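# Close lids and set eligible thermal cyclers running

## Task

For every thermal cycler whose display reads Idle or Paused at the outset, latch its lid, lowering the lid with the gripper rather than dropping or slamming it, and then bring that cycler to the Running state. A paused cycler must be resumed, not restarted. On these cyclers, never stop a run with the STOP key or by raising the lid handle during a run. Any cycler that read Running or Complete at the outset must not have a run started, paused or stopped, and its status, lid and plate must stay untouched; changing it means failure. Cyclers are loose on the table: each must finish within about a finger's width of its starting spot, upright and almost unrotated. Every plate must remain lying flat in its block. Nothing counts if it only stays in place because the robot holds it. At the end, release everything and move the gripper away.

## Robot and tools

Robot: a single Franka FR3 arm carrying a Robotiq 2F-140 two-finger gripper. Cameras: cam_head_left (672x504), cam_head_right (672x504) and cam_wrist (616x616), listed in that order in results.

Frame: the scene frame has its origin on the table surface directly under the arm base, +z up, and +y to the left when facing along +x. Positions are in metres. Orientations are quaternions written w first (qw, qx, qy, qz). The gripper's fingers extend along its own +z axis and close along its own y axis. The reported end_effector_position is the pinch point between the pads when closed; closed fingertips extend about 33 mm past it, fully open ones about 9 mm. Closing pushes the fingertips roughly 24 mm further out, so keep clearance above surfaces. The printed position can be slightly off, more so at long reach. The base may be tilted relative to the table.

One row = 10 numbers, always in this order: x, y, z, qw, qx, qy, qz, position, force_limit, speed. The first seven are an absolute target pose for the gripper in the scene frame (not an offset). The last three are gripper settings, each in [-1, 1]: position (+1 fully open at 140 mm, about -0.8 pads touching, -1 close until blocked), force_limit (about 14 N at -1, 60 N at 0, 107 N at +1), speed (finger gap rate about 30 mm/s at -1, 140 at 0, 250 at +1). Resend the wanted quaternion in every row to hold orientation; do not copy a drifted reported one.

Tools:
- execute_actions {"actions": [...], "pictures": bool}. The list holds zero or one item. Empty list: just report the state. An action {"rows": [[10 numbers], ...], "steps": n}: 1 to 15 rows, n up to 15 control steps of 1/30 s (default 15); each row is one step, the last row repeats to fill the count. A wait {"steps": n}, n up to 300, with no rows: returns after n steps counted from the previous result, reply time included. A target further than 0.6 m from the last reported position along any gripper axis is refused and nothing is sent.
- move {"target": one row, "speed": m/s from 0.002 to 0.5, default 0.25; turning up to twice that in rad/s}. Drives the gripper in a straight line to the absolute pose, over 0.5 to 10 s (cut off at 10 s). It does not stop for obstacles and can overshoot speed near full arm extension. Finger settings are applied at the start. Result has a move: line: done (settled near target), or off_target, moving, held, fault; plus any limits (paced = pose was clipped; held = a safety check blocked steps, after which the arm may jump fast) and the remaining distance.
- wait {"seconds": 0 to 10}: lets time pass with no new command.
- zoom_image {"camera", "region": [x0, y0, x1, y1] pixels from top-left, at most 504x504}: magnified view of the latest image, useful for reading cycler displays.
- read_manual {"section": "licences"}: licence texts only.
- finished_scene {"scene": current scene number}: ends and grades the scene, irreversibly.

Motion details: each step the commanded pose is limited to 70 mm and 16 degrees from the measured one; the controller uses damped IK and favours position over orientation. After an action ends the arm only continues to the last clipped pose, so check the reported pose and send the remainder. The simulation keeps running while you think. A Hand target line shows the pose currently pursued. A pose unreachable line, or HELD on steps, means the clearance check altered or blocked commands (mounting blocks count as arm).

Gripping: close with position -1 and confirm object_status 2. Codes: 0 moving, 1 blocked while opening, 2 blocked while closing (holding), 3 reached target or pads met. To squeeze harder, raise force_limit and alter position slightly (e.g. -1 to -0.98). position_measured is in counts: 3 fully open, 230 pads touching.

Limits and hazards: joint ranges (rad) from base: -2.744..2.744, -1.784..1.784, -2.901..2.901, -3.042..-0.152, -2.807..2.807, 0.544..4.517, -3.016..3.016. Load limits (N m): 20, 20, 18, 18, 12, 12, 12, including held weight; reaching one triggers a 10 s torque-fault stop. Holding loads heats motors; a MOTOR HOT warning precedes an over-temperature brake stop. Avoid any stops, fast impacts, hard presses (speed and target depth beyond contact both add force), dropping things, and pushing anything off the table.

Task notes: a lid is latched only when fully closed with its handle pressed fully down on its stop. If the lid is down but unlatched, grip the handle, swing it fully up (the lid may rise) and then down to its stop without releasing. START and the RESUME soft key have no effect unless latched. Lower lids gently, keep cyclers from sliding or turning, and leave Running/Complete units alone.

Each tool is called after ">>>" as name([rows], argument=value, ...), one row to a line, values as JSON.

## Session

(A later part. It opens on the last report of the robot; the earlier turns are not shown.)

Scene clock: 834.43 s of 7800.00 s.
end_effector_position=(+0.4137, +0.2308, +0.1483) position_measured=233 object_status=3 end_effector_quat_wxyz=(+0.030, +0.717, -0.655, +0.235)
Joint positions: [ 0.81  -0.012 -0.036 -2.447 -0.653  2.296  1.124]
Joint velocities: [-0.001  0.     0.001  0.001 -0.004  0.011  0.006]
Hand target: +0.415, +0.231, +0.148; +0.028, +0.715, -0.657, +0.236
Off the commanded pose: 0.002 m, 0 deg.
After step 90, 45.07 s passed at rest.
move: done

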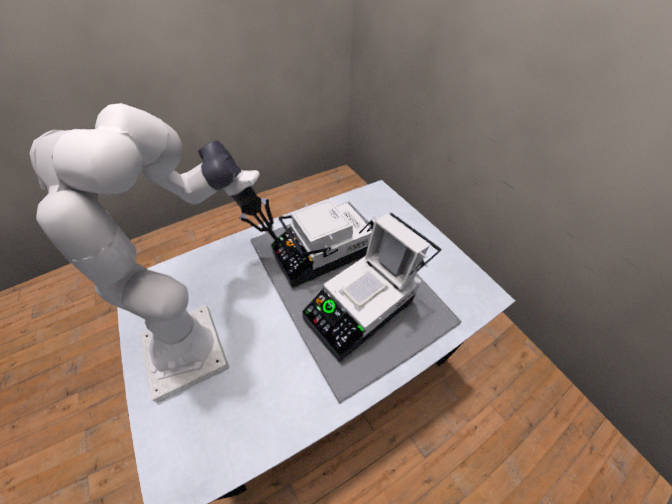

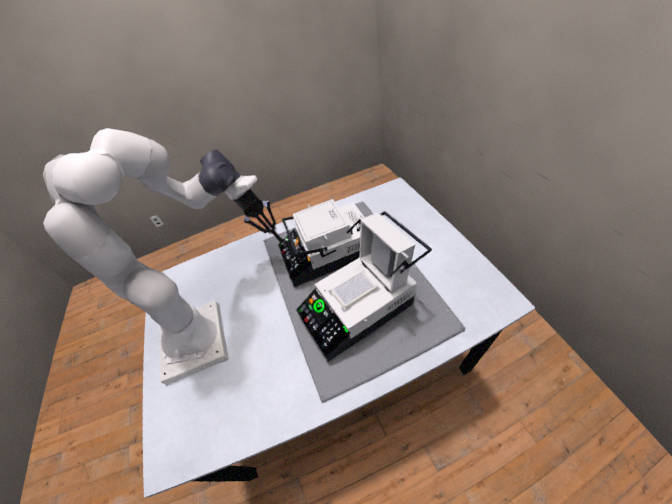

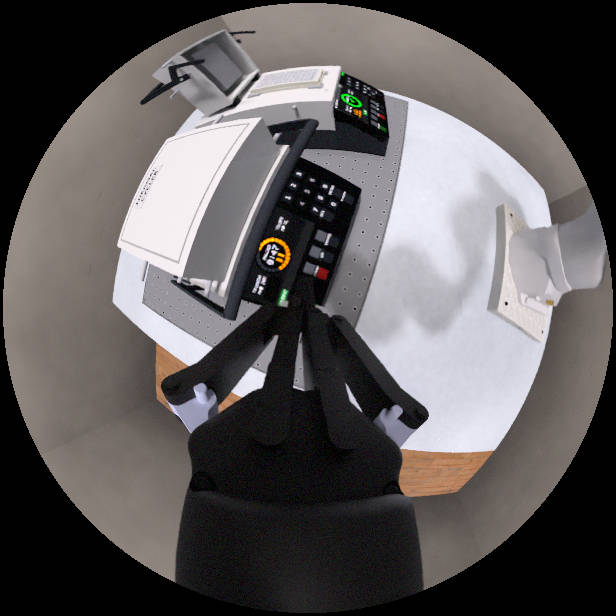

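>>> move(target=[0.425, 0.2322, 0.1501, 0.0902, 0.7098, -0.675, 0.1773, -1, 0, 0], speed=0.02)

>>> zoom_image(camera="cam_wrist", region=[200, 160, 400, 340])

Scene clock: 959.00 s of 7800.00 s.
end_effector_position=(+0.4253, +0.2333, +0.1509) position_measured=233 object_status=3 end_effector_quat_wxyz=(+0.088, +0.708, -0.677, +0.180)
Joint positions: [ 0.778  0.087 -0.05  -2.278 -0.45   2.169  0.94 ]
Joint velocities: [-0.001  0.002  0.     0.002  0.006 -0.011 -0.022]
Hand target: +0.425, +0.231, +0.150; +0.092, +0.710, -0.675, +0.178
Off the commanded pose: 0.001 m, 0 deg.
After step 90, 117.00 s passed at rest.
move: done

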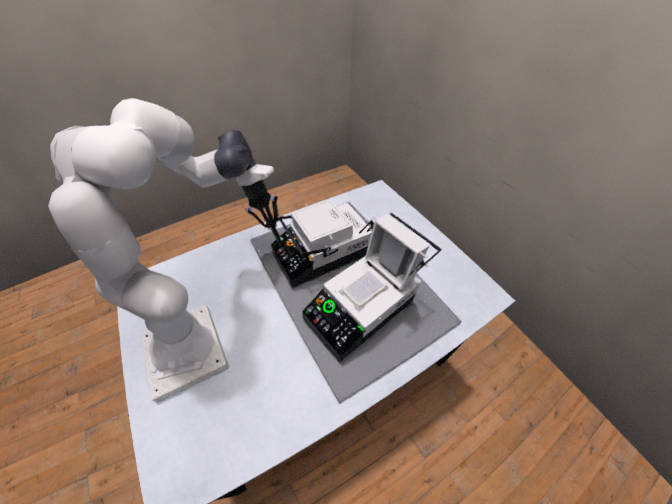

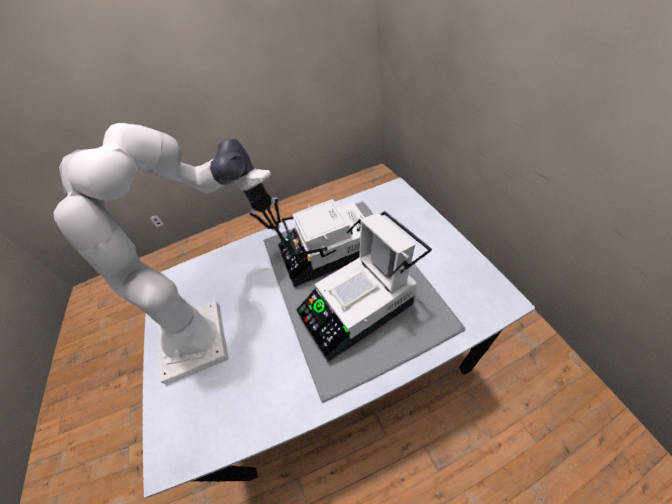

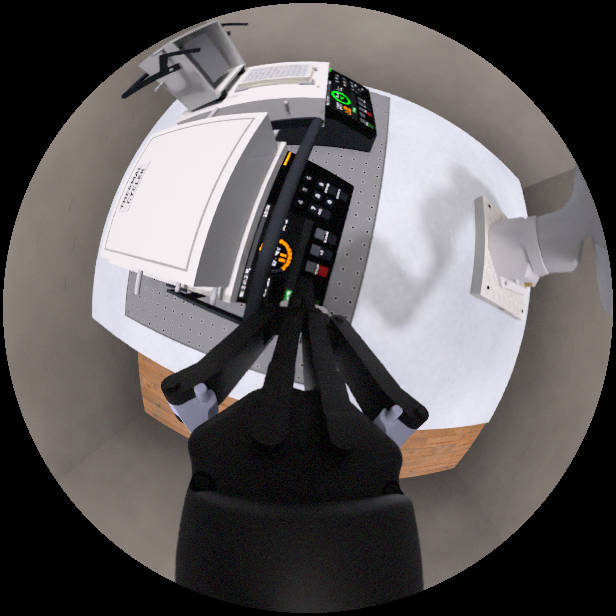

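Region (200, 160, 400, 340) of cam_wrist's 616x616 image, scaled by 2.520, with more detail than that image has; it fills the top 454 rows of this view, and the rest is white.

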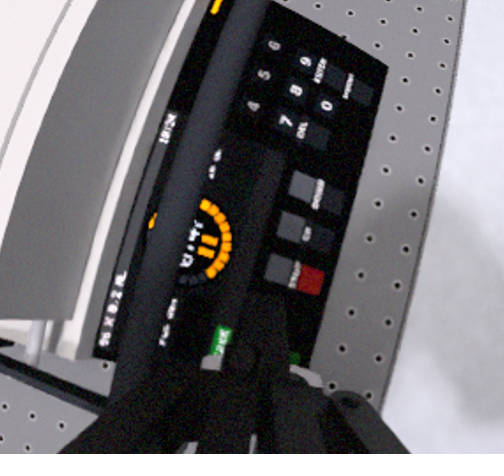

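>>> move(target=[0.4237, 0.2311, 0.1395, 0.0902, 0.7098, -0.675, 0.1773, -1, 0, 0], speed=0.015)

>>> zoom_image(camera="cam_wrist", region=[200, 160, 400, 340])

Scene clock: 991.30 s of 7800.00 s.
end_effector_position=(+0.4229, +0.2323, +0.1410) position_measured=233 object_status=3 end_effector_quat_wxyz=(+0.091, +0.712, -0.674, +0.177)
Joint positions: [ 0.778  0.101 -0.052 -2.288 -0.449  2.188  0.935]
Joint velocities: [-0.001 -0.001 -0.002  0.001 -0.001  0.009  0.003]
Hand target: +0.424, +0.231, +0.139; +0.090, +0.710, -0.675, +0.177
Off the commanded pose: 0.002 m, 0 deg.
After step 90, 28.30 s passed at rest.
move: done

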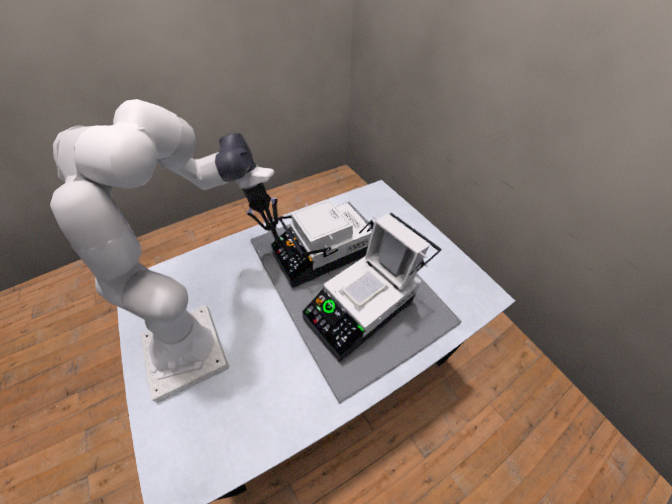

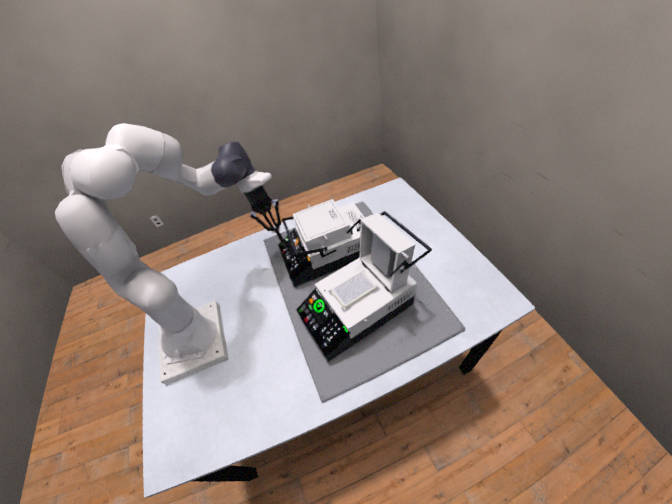

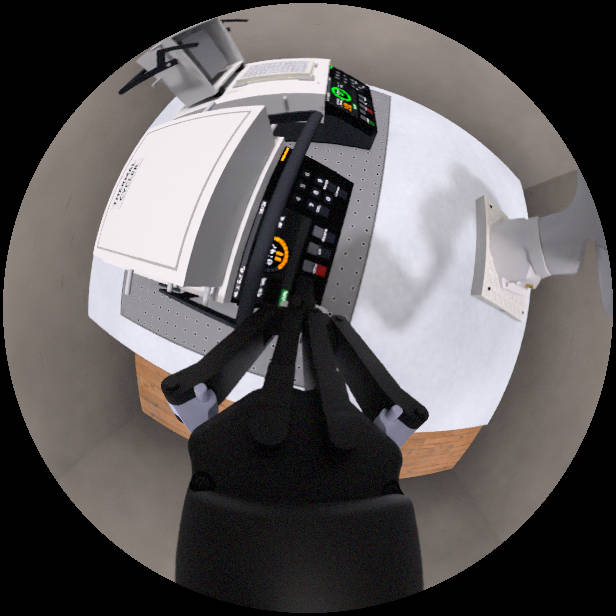

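Region (200, 160, 400, 340) of cam_wrist's 616x616 image, scaled by 2.520, with more detail than that image has; it fills the top 454 rows of this view, and the rest is white.

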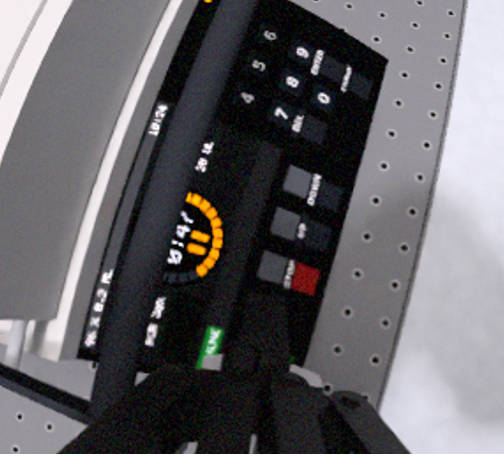

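>>> move(target=[0.4258, 0.2318, 0.1337, 0.0902, 0.7098, -0.675, 0.1773, -1, 0, 0], speed=0.01)

>>> zoom_image(camera="cam_wrist", region=[200, 160, 400, 340])

Scene clock: 1013.03 s of 7800.00 s.
end_effector_position=(+0.4240, +0.2322, +0.1343) position_measured=233 object_status=3 end_effector_quat_wxyz=(+0.091, +0.712, -0.674, +0.176)
Joint positions: [ 0.778  0.116 -0.055 -2.287 -0.452  2.201  0.938]
Joint velocities: [-0.     0.001 -0.001  0.    -0.003  0.005  0.004]
Hand target: +0.426, +0.232, +0.134; +0.090, +0.710, -0.675, +0.177
Off the commanded pose: 0.002 m, 0 deg.
After step 90, 17.73 s passed at rest.
move: done

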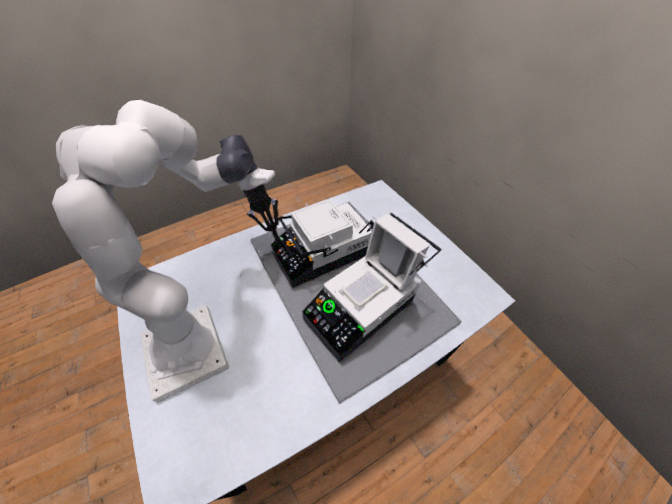

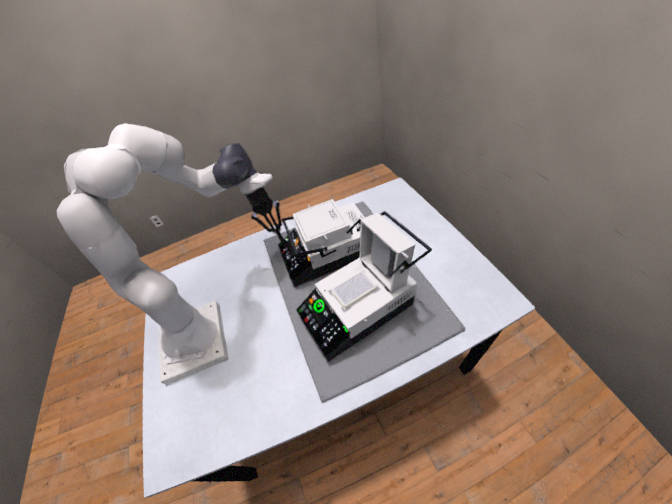

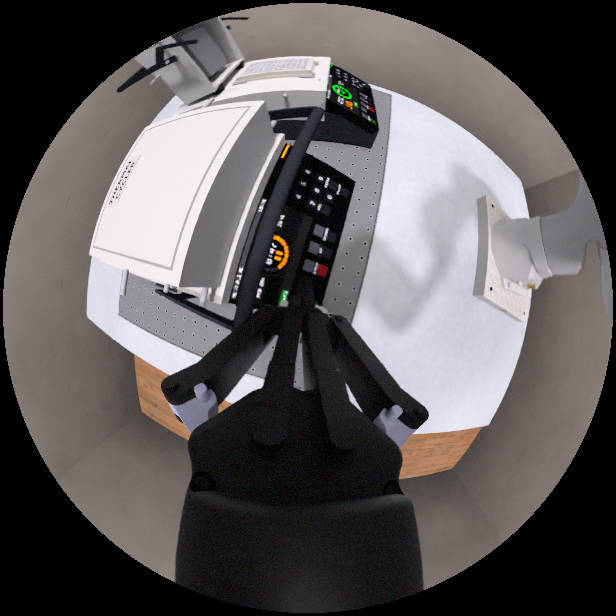

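Region (200, 160, 400, 340) of cam_wrist's 616x616 image, scaled by 2.520, with more detail than that image has; it fills the top 454 rows of this view, and the rest is white.

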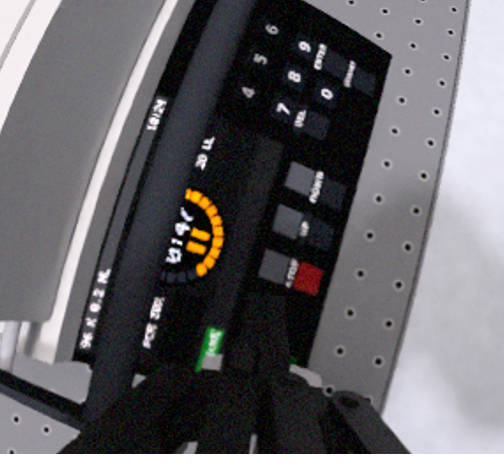

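>>> move(target=[0.427, 0.2313, 0.1297, 0.0902, 0.7098, -0.675, 0.1773, -1, 0, 0], speed=0.008)

>>> zoom_image(camera="cam_wrist", region=[200, 160, 400, 340])

Scene clock: 1026.63 s of 7800.00 s.
end_effector_position=(+0.4254, +0.2321, +0.1309) position_measured=233 object_status=3 end_effector_quat_wxyz=(+0.091, +0.712, -0.674, +0.176)
Joint positions: [ 0.778  0.124 -0.057 -2.287 -0.455  2.209  0.941]
Joint velocities: [-0.001  0.     0.001 -0.001 -0.003  0.002  0.002]
Hand target: +0.427, +0.231, +0.130; +0.090, +0.710, -0.675, +0.177
Off the commanded pose: 0.002 m, 0 deg.
After step 90, 9.70 s passed at rest.
move: done

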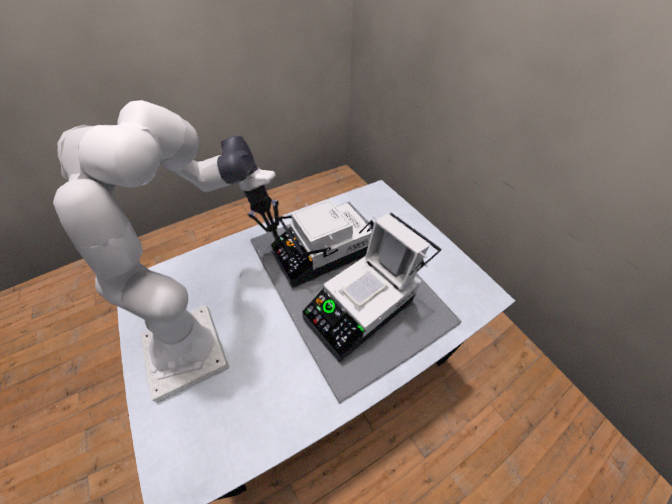

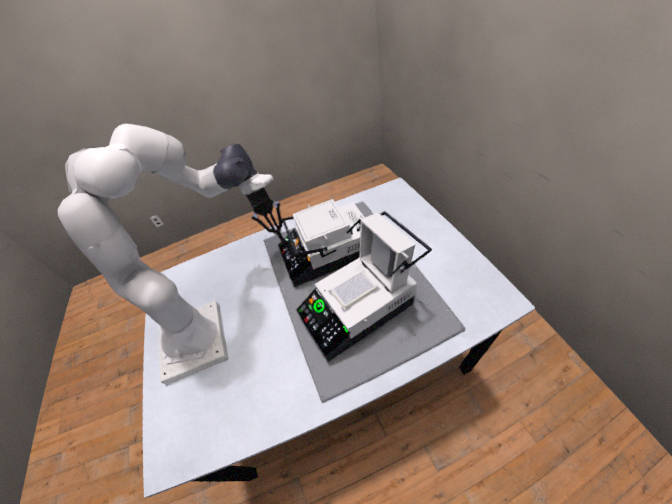

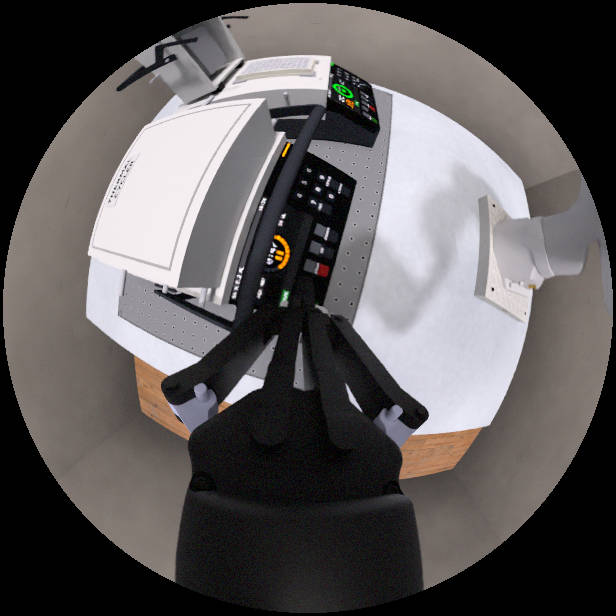

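Region (200, 160, 400, 340) of cam_wrist's 616x616 image, scaled by 2.520, with more detail than that image has; it fills the top 454 rows of this view, and the rest is white.

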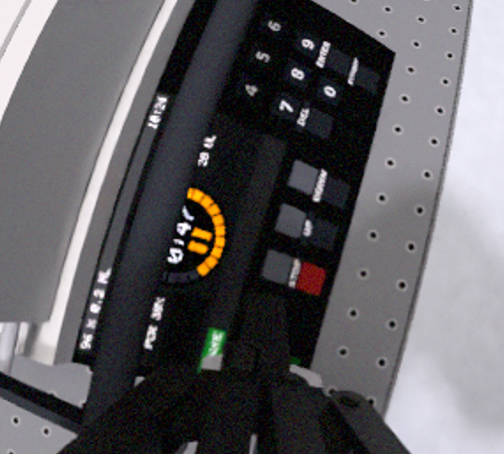

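>>> move(target=[0.4275, 0.2298, 0.126, 0.0902, 0.7098, -0.675, 0.1773, -1, 0, 0], speed=0.008)

>>> zoom_image(camera="cam_wrist", region=[200, 160, 400, 340])

Scene clock: 1036.60 s of 7800.00 s.
end_effector_position=(+0.4262, +0.2323, +0.1304) position_measured=233 object_status=3 end_effector_quat_wxyz=(+0.090, +0.712, -0.674, +0.177)
Joint positions: [ 0.778  0.126 -0.058 -2.287 -0.457  2.214  0.942]
Joint velocities: [-0.     0.    -0.    -0.    -0.001 -0.     0.003]
Hand target: +0.427, +0.230, +0.126; +0.090, +0.710, -0.675, +0.177
Off the commanded pose: 0.005 m, 0 deg.
After step 90, 6.03 s passed at rest.
move: off_target

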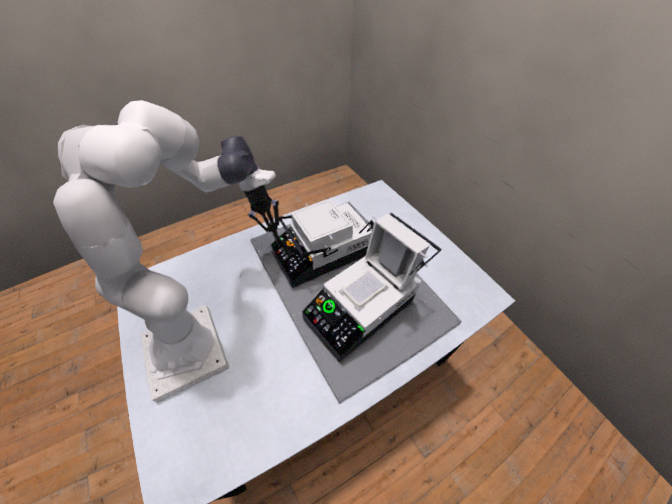

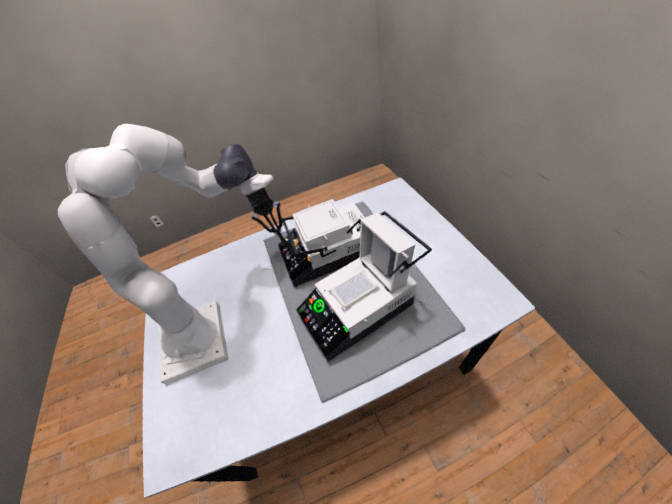

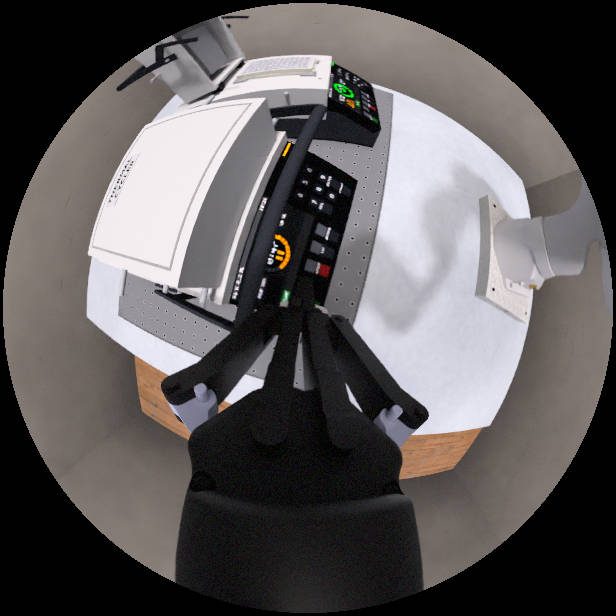

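Region (200, 160, 400, 340) of cam_wrist's 616x616 image, scaled by 2.520, with more detail than that image has; it fills the top 454 rows of this view, and the rest is white.

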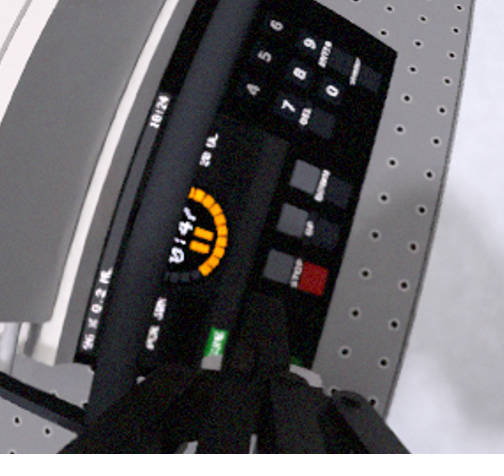

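>>> zoom_image(camera="cam_wrist", region=[260, 230, 350, 320])

>>> zoom_image(camera="cam_head_left", region=[240, 200, 360, 290])

Region (260, 230, 350, 320) of cam_wrist's 616x616 image, scaled by 5.600, with more detail than that image has.

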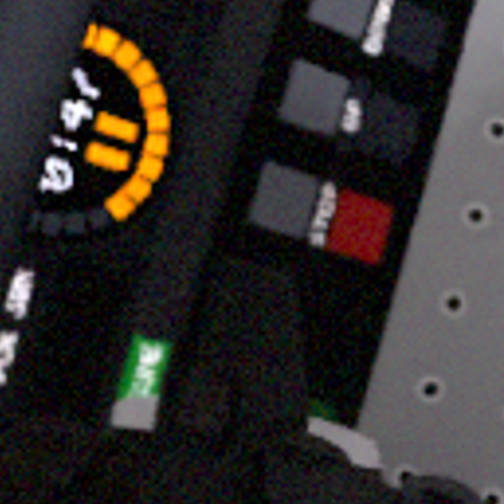

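Region (240, 200, 360, 290) of cam_head_left's 672x504 image, scaled by 4.200, with more detail than that image has; it fills the top 378 rows of this view, and the rest is white.

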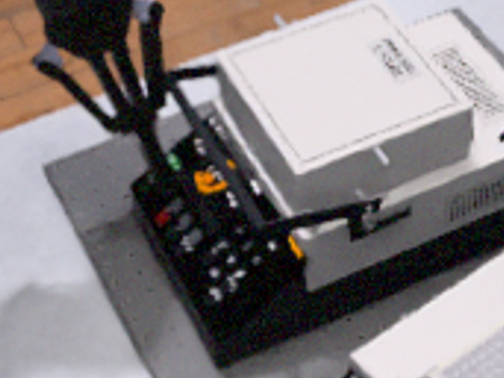

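>>> move(target=[0.4262, 0.2338, 0.135, 0.0902, 0.7098, -0.675, 0.1773, -1, 0, 0], speed=0.01)

>>> move(target=[0.4205, 0.233, 0.134, 0.0902, 0.7098, -0.675, 0.1773, -1, 0, 0], speed=0.01)

>>> zoom_image(camera="cam_wrist", region=[260, 230, 350, 320])

Scene clock: 1089.77 s of 7800.00 s.
end_effector_position=(+0.4266, +0.2323, +0.1332) position_measured=233 object_status=3 end_effector_quat_wxyz=(+0.091, +0.711, -0.675, +0.178)
Joint positions: [ 0.778  0.124 -0.057 -2.281 -0.455  2.202  0.943]
Joint velocities: [-0.     0.001  0.002  0.002  0.001 -0.005 -0.   ]
Hand target: +0.426, +0.234, +0.135; +0.090, +0.710, -0.675, +0.177
Off the commanded pose: 0.002 m, 0 deg.
After step 90, 49.47 s passed at rest.
move: done

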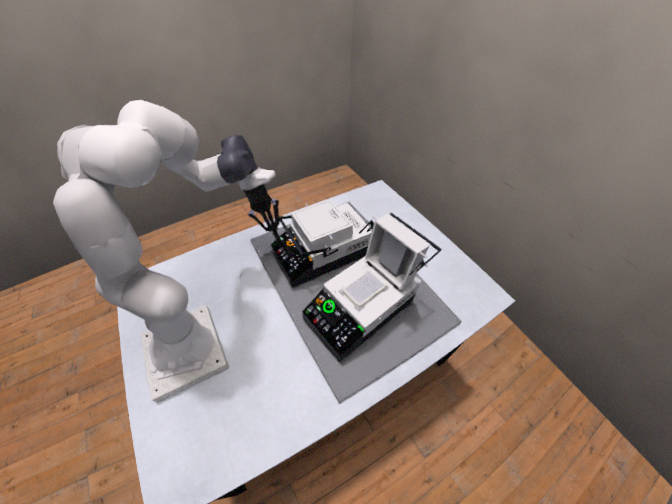

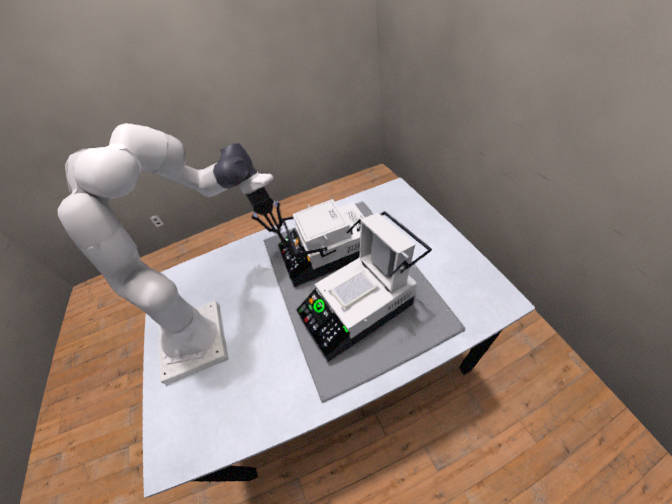

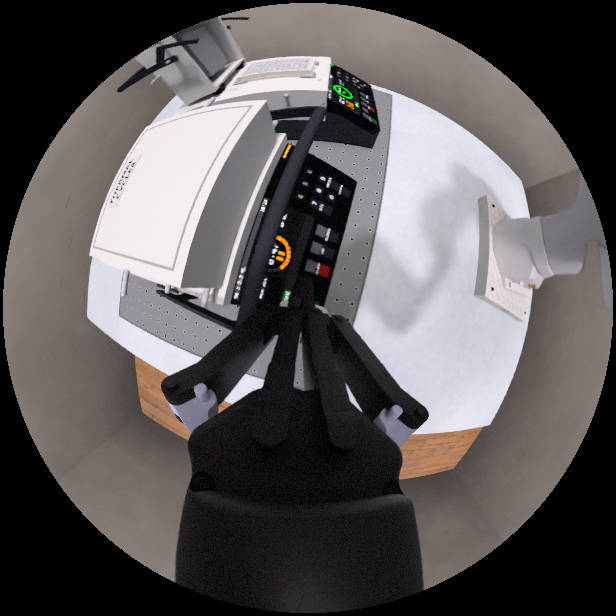

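Scene clock: 1090.60 s of 7800.00 s.
end_effector_position=(+0.4215, +0.2316, +0.1332) position_measured=233 object_status=3 end_effector_quat_wxyz=(+0.092, +0.711, -0.674, +0.178)
Joint positions: [ 0.782  0.114 -0.055 -2.294 -0.455  2.202  0.946]
Joint velocities: [ 0.001 -0.    -0.    -0.002 -0.     0.001  0.004]
Hand target: +0.421, +0.233, +0.134; +0.090, +0.710, -0.675, +0.177
Off the commanded pose: 0.002 m, 0 deg.
move: done

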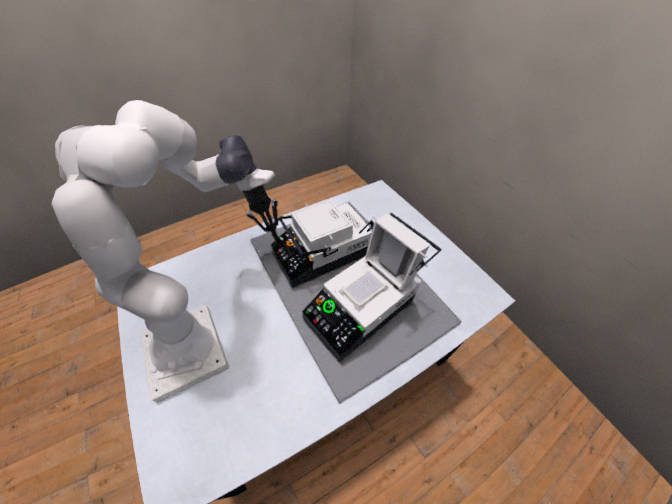

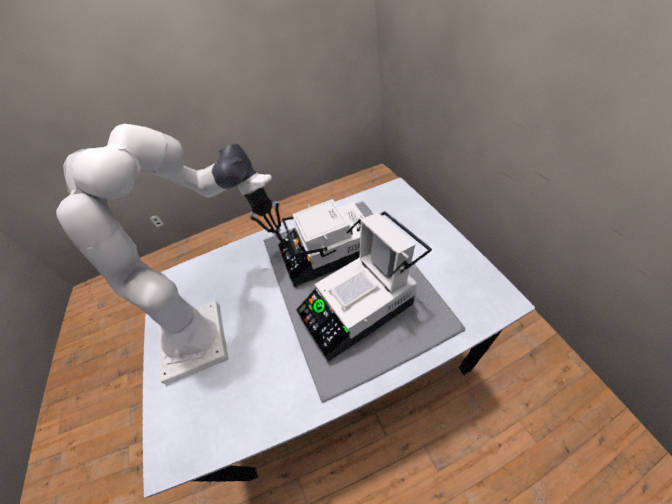

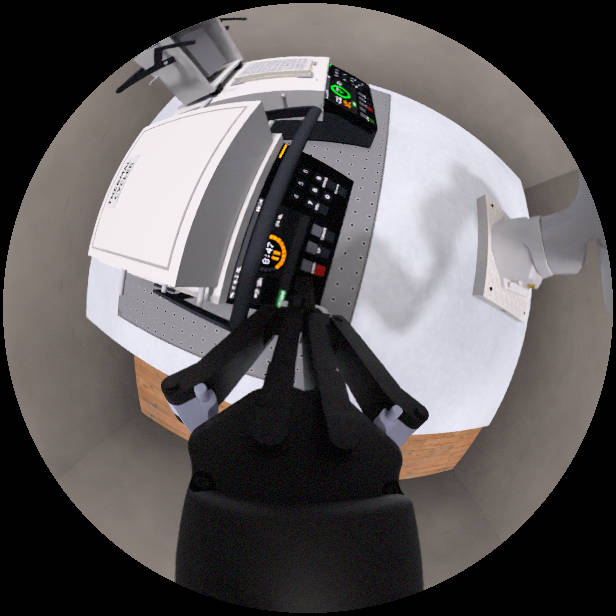

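Region (260, 230, 350, 320) of cam_wrist's 616x616 image, scaled by 5.600, with more detail than that image has.

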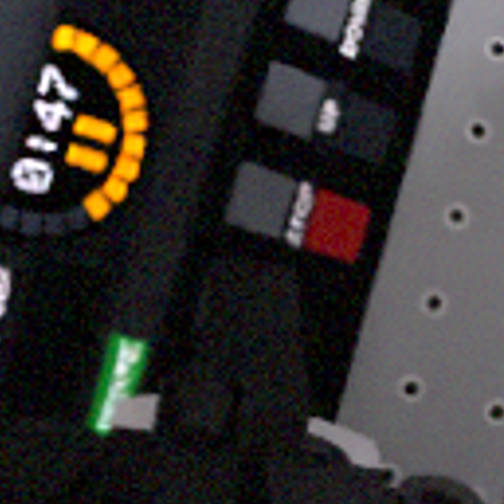

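>>> move(target=[0.4215, 0.2308, 0.1295, 0.0902, 0.7098, -0.675, 0.1773, -1, 0, 0], speed=0.008)

>>> zoom_image(camera="cam_wrist", region=[260, 230, 350, 320])

Scene clock: 1107.47 s of 7800.00 s.
end_effector_position=(+0.4209, +0.2321, +0.1312) position_measured=233 object_status=3 end_effector_quat_wxyz=(+0.090, +0.712, -0.674, +0.177)
Joint positions: [ 0.782  0.114 -0.056 -2.299 -0.455  2.211  0.948]
Joint velocities: [ 0.001  0.001 -0.002 -0.001  0.     0.007  0.002]
Hand target: +0.421, +0.231, +0.129; +0.090, +0.710, -0.675, +0.177
Off the commanded pose: 0.002 m, 0 deg.
After step 90, 13.17 s passed at rest.
move: done

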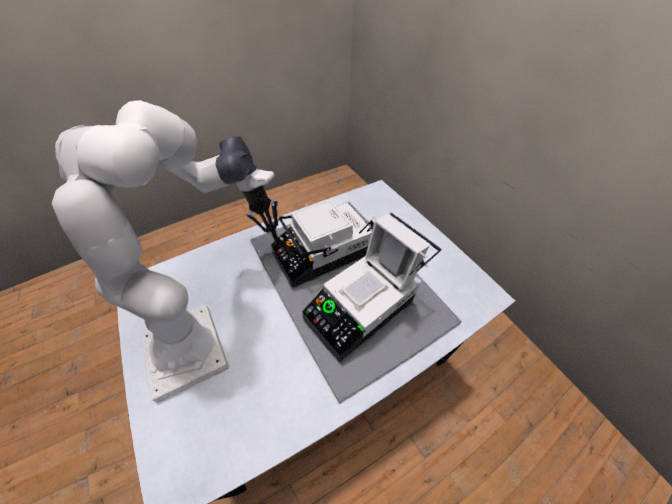

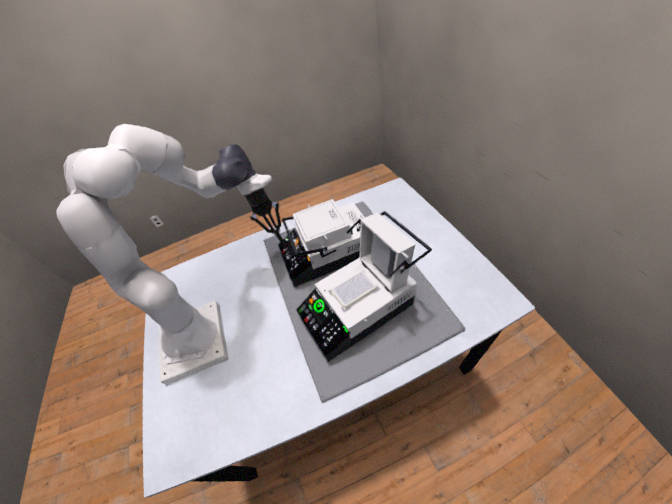

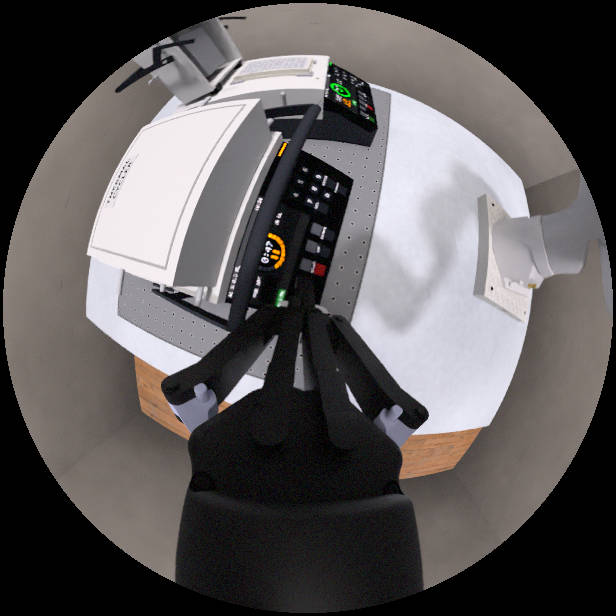

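Region (260, 230, 350, 320) of cam_wrist's 616x616 image, scaled by 5.600, with more detail than that image has.

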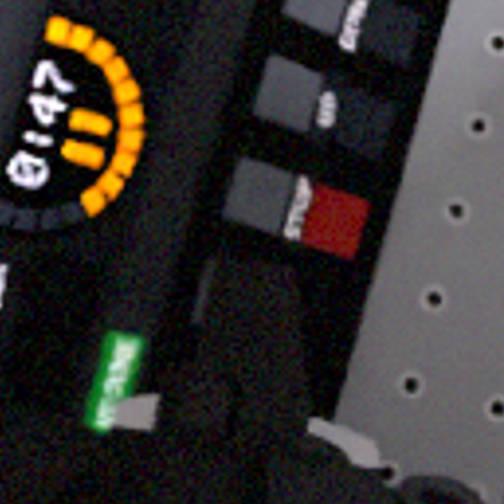

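>>> move(target=[0.4219, 0.2311, 0.1262, 0.0902, 0.7098, -0.675, 0.1773, -1, 0, 0], speed=0.008)

>>> zoom_image(camera="cam_wrist", region=[260, 230, 350, 320])

Scene clock: 1138.87 s of 7800.00 s.
end_effector_position=(+0.4213, +0.2324, +0.1288) position_measured=233 object_status=3 end_effector_quat_wxyz=(+0.090, +0.712, -0.674, +0.177)
Joint positions: [ 0.782  0.119 -0.056 -2.3   -0.457  2.217  0.951]
Joint velocities: [ 0.001 -0.     0.001  0.001 -0.     0.     0.004]
Hand target: +0.422, +0.231, +0.126; +0.090, +0.710, -0.675, +0.177
Off the commanded pose: 0.003 m, 0 deg.
After step 90, 27.53 s passed at rest.
move: done

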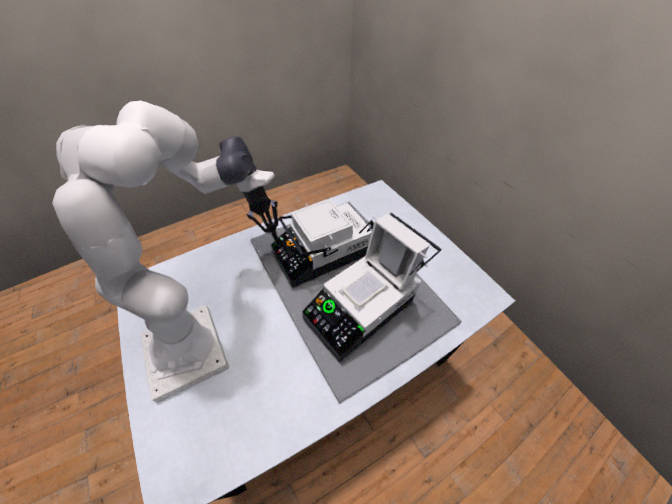

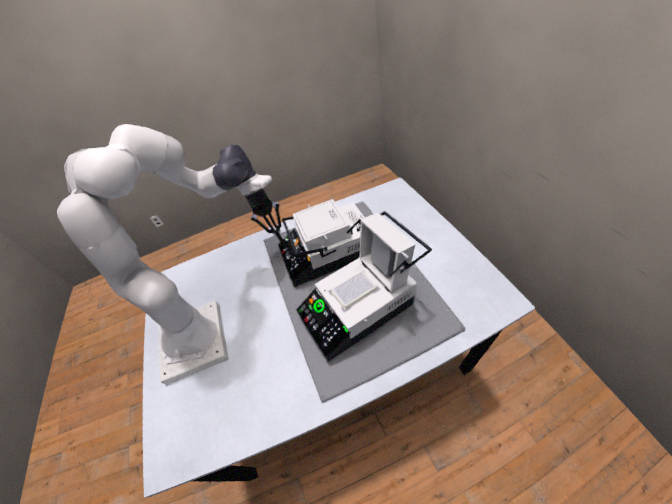

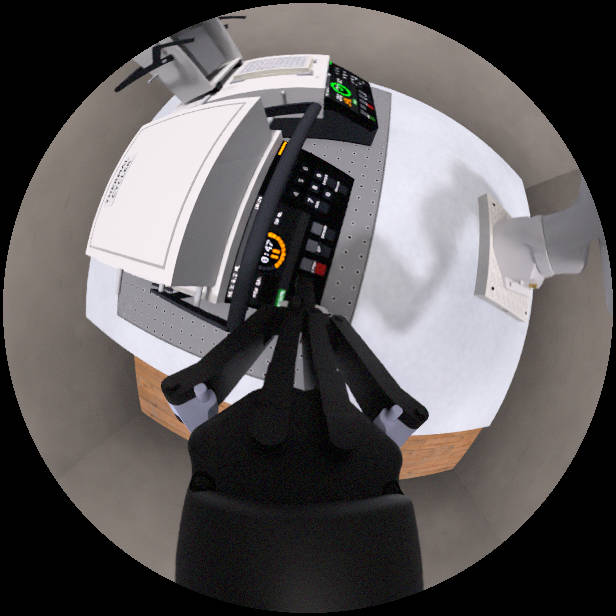

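Region (260, 230, 350, 320) of cam_wrist's 616x616 image, scaled by 5.600, with more detail than that image has.

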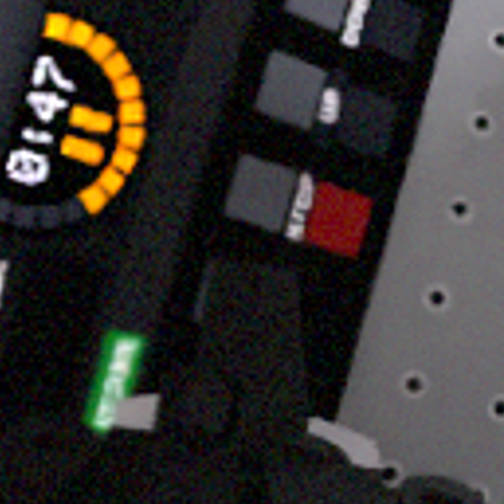

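>>> move(target=[0.4223, 0.23, 0.1234, 0.0902, 0.7098, -0.675, 0.1773, -1, 0, 0], speed=0.008)

>>> zoom_image(camera="cam_wrist", region=[220, 190, 360, 320])

Scene clock: 1147.70 s of 7800.00 s.
end_effector_position=(+0.4217, +0.2324, +0.1281) position_measured=233 object_status=3 end_effector_quat_wxyz=(+0.089, +0.712, -0.674, +0.177)
Joint positions: [ 0.782  0.121 -0.057 -2.301 -0.459  2.22   0.953]
Joint velocities: [-0.    -0.001 -0.    -0.    -0.    -0.    -0.001]
Hand target: +0.422, +0.230, +0.123; +0.090, +0.710, -0.675, +0.177
Off the commanded pose: 0.005 m, 0 deg.
After step 90, 4.87 s passed at rest.
move: off_target

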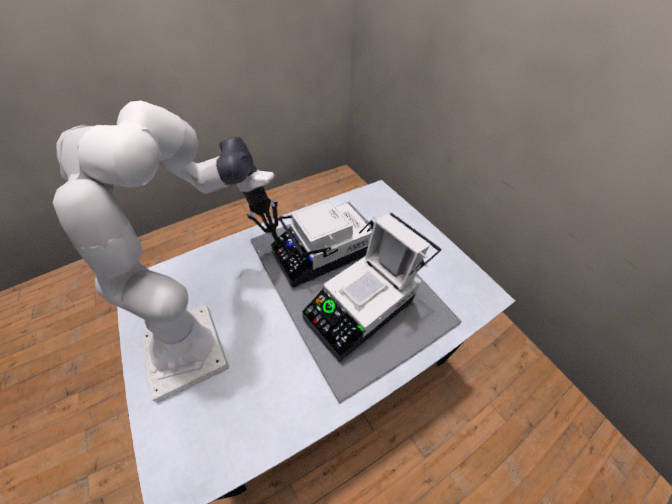

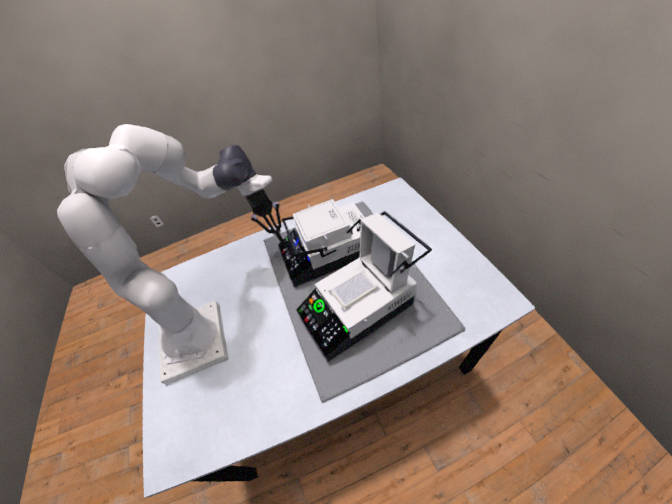

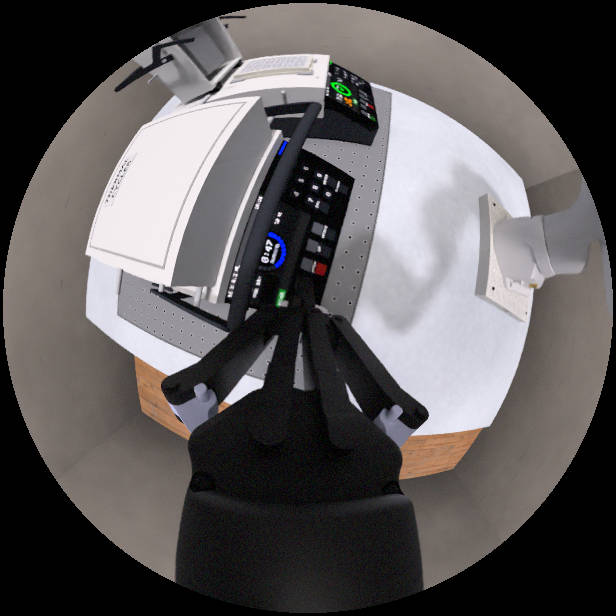

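Region (220, 190, 360, 320) of cam_wrist's 616x616 image, scaled by 3.600, with more detail than that image has; it fills the top 468 rows of this view, and the rest is white.

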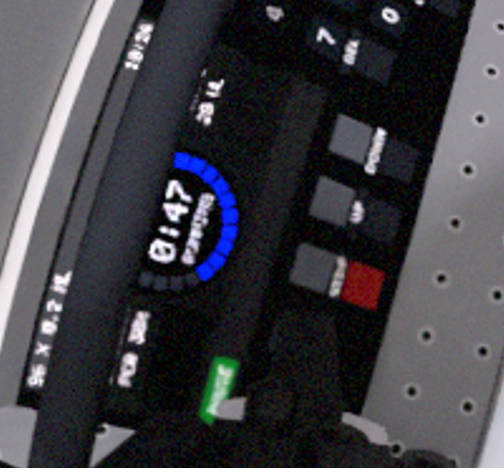

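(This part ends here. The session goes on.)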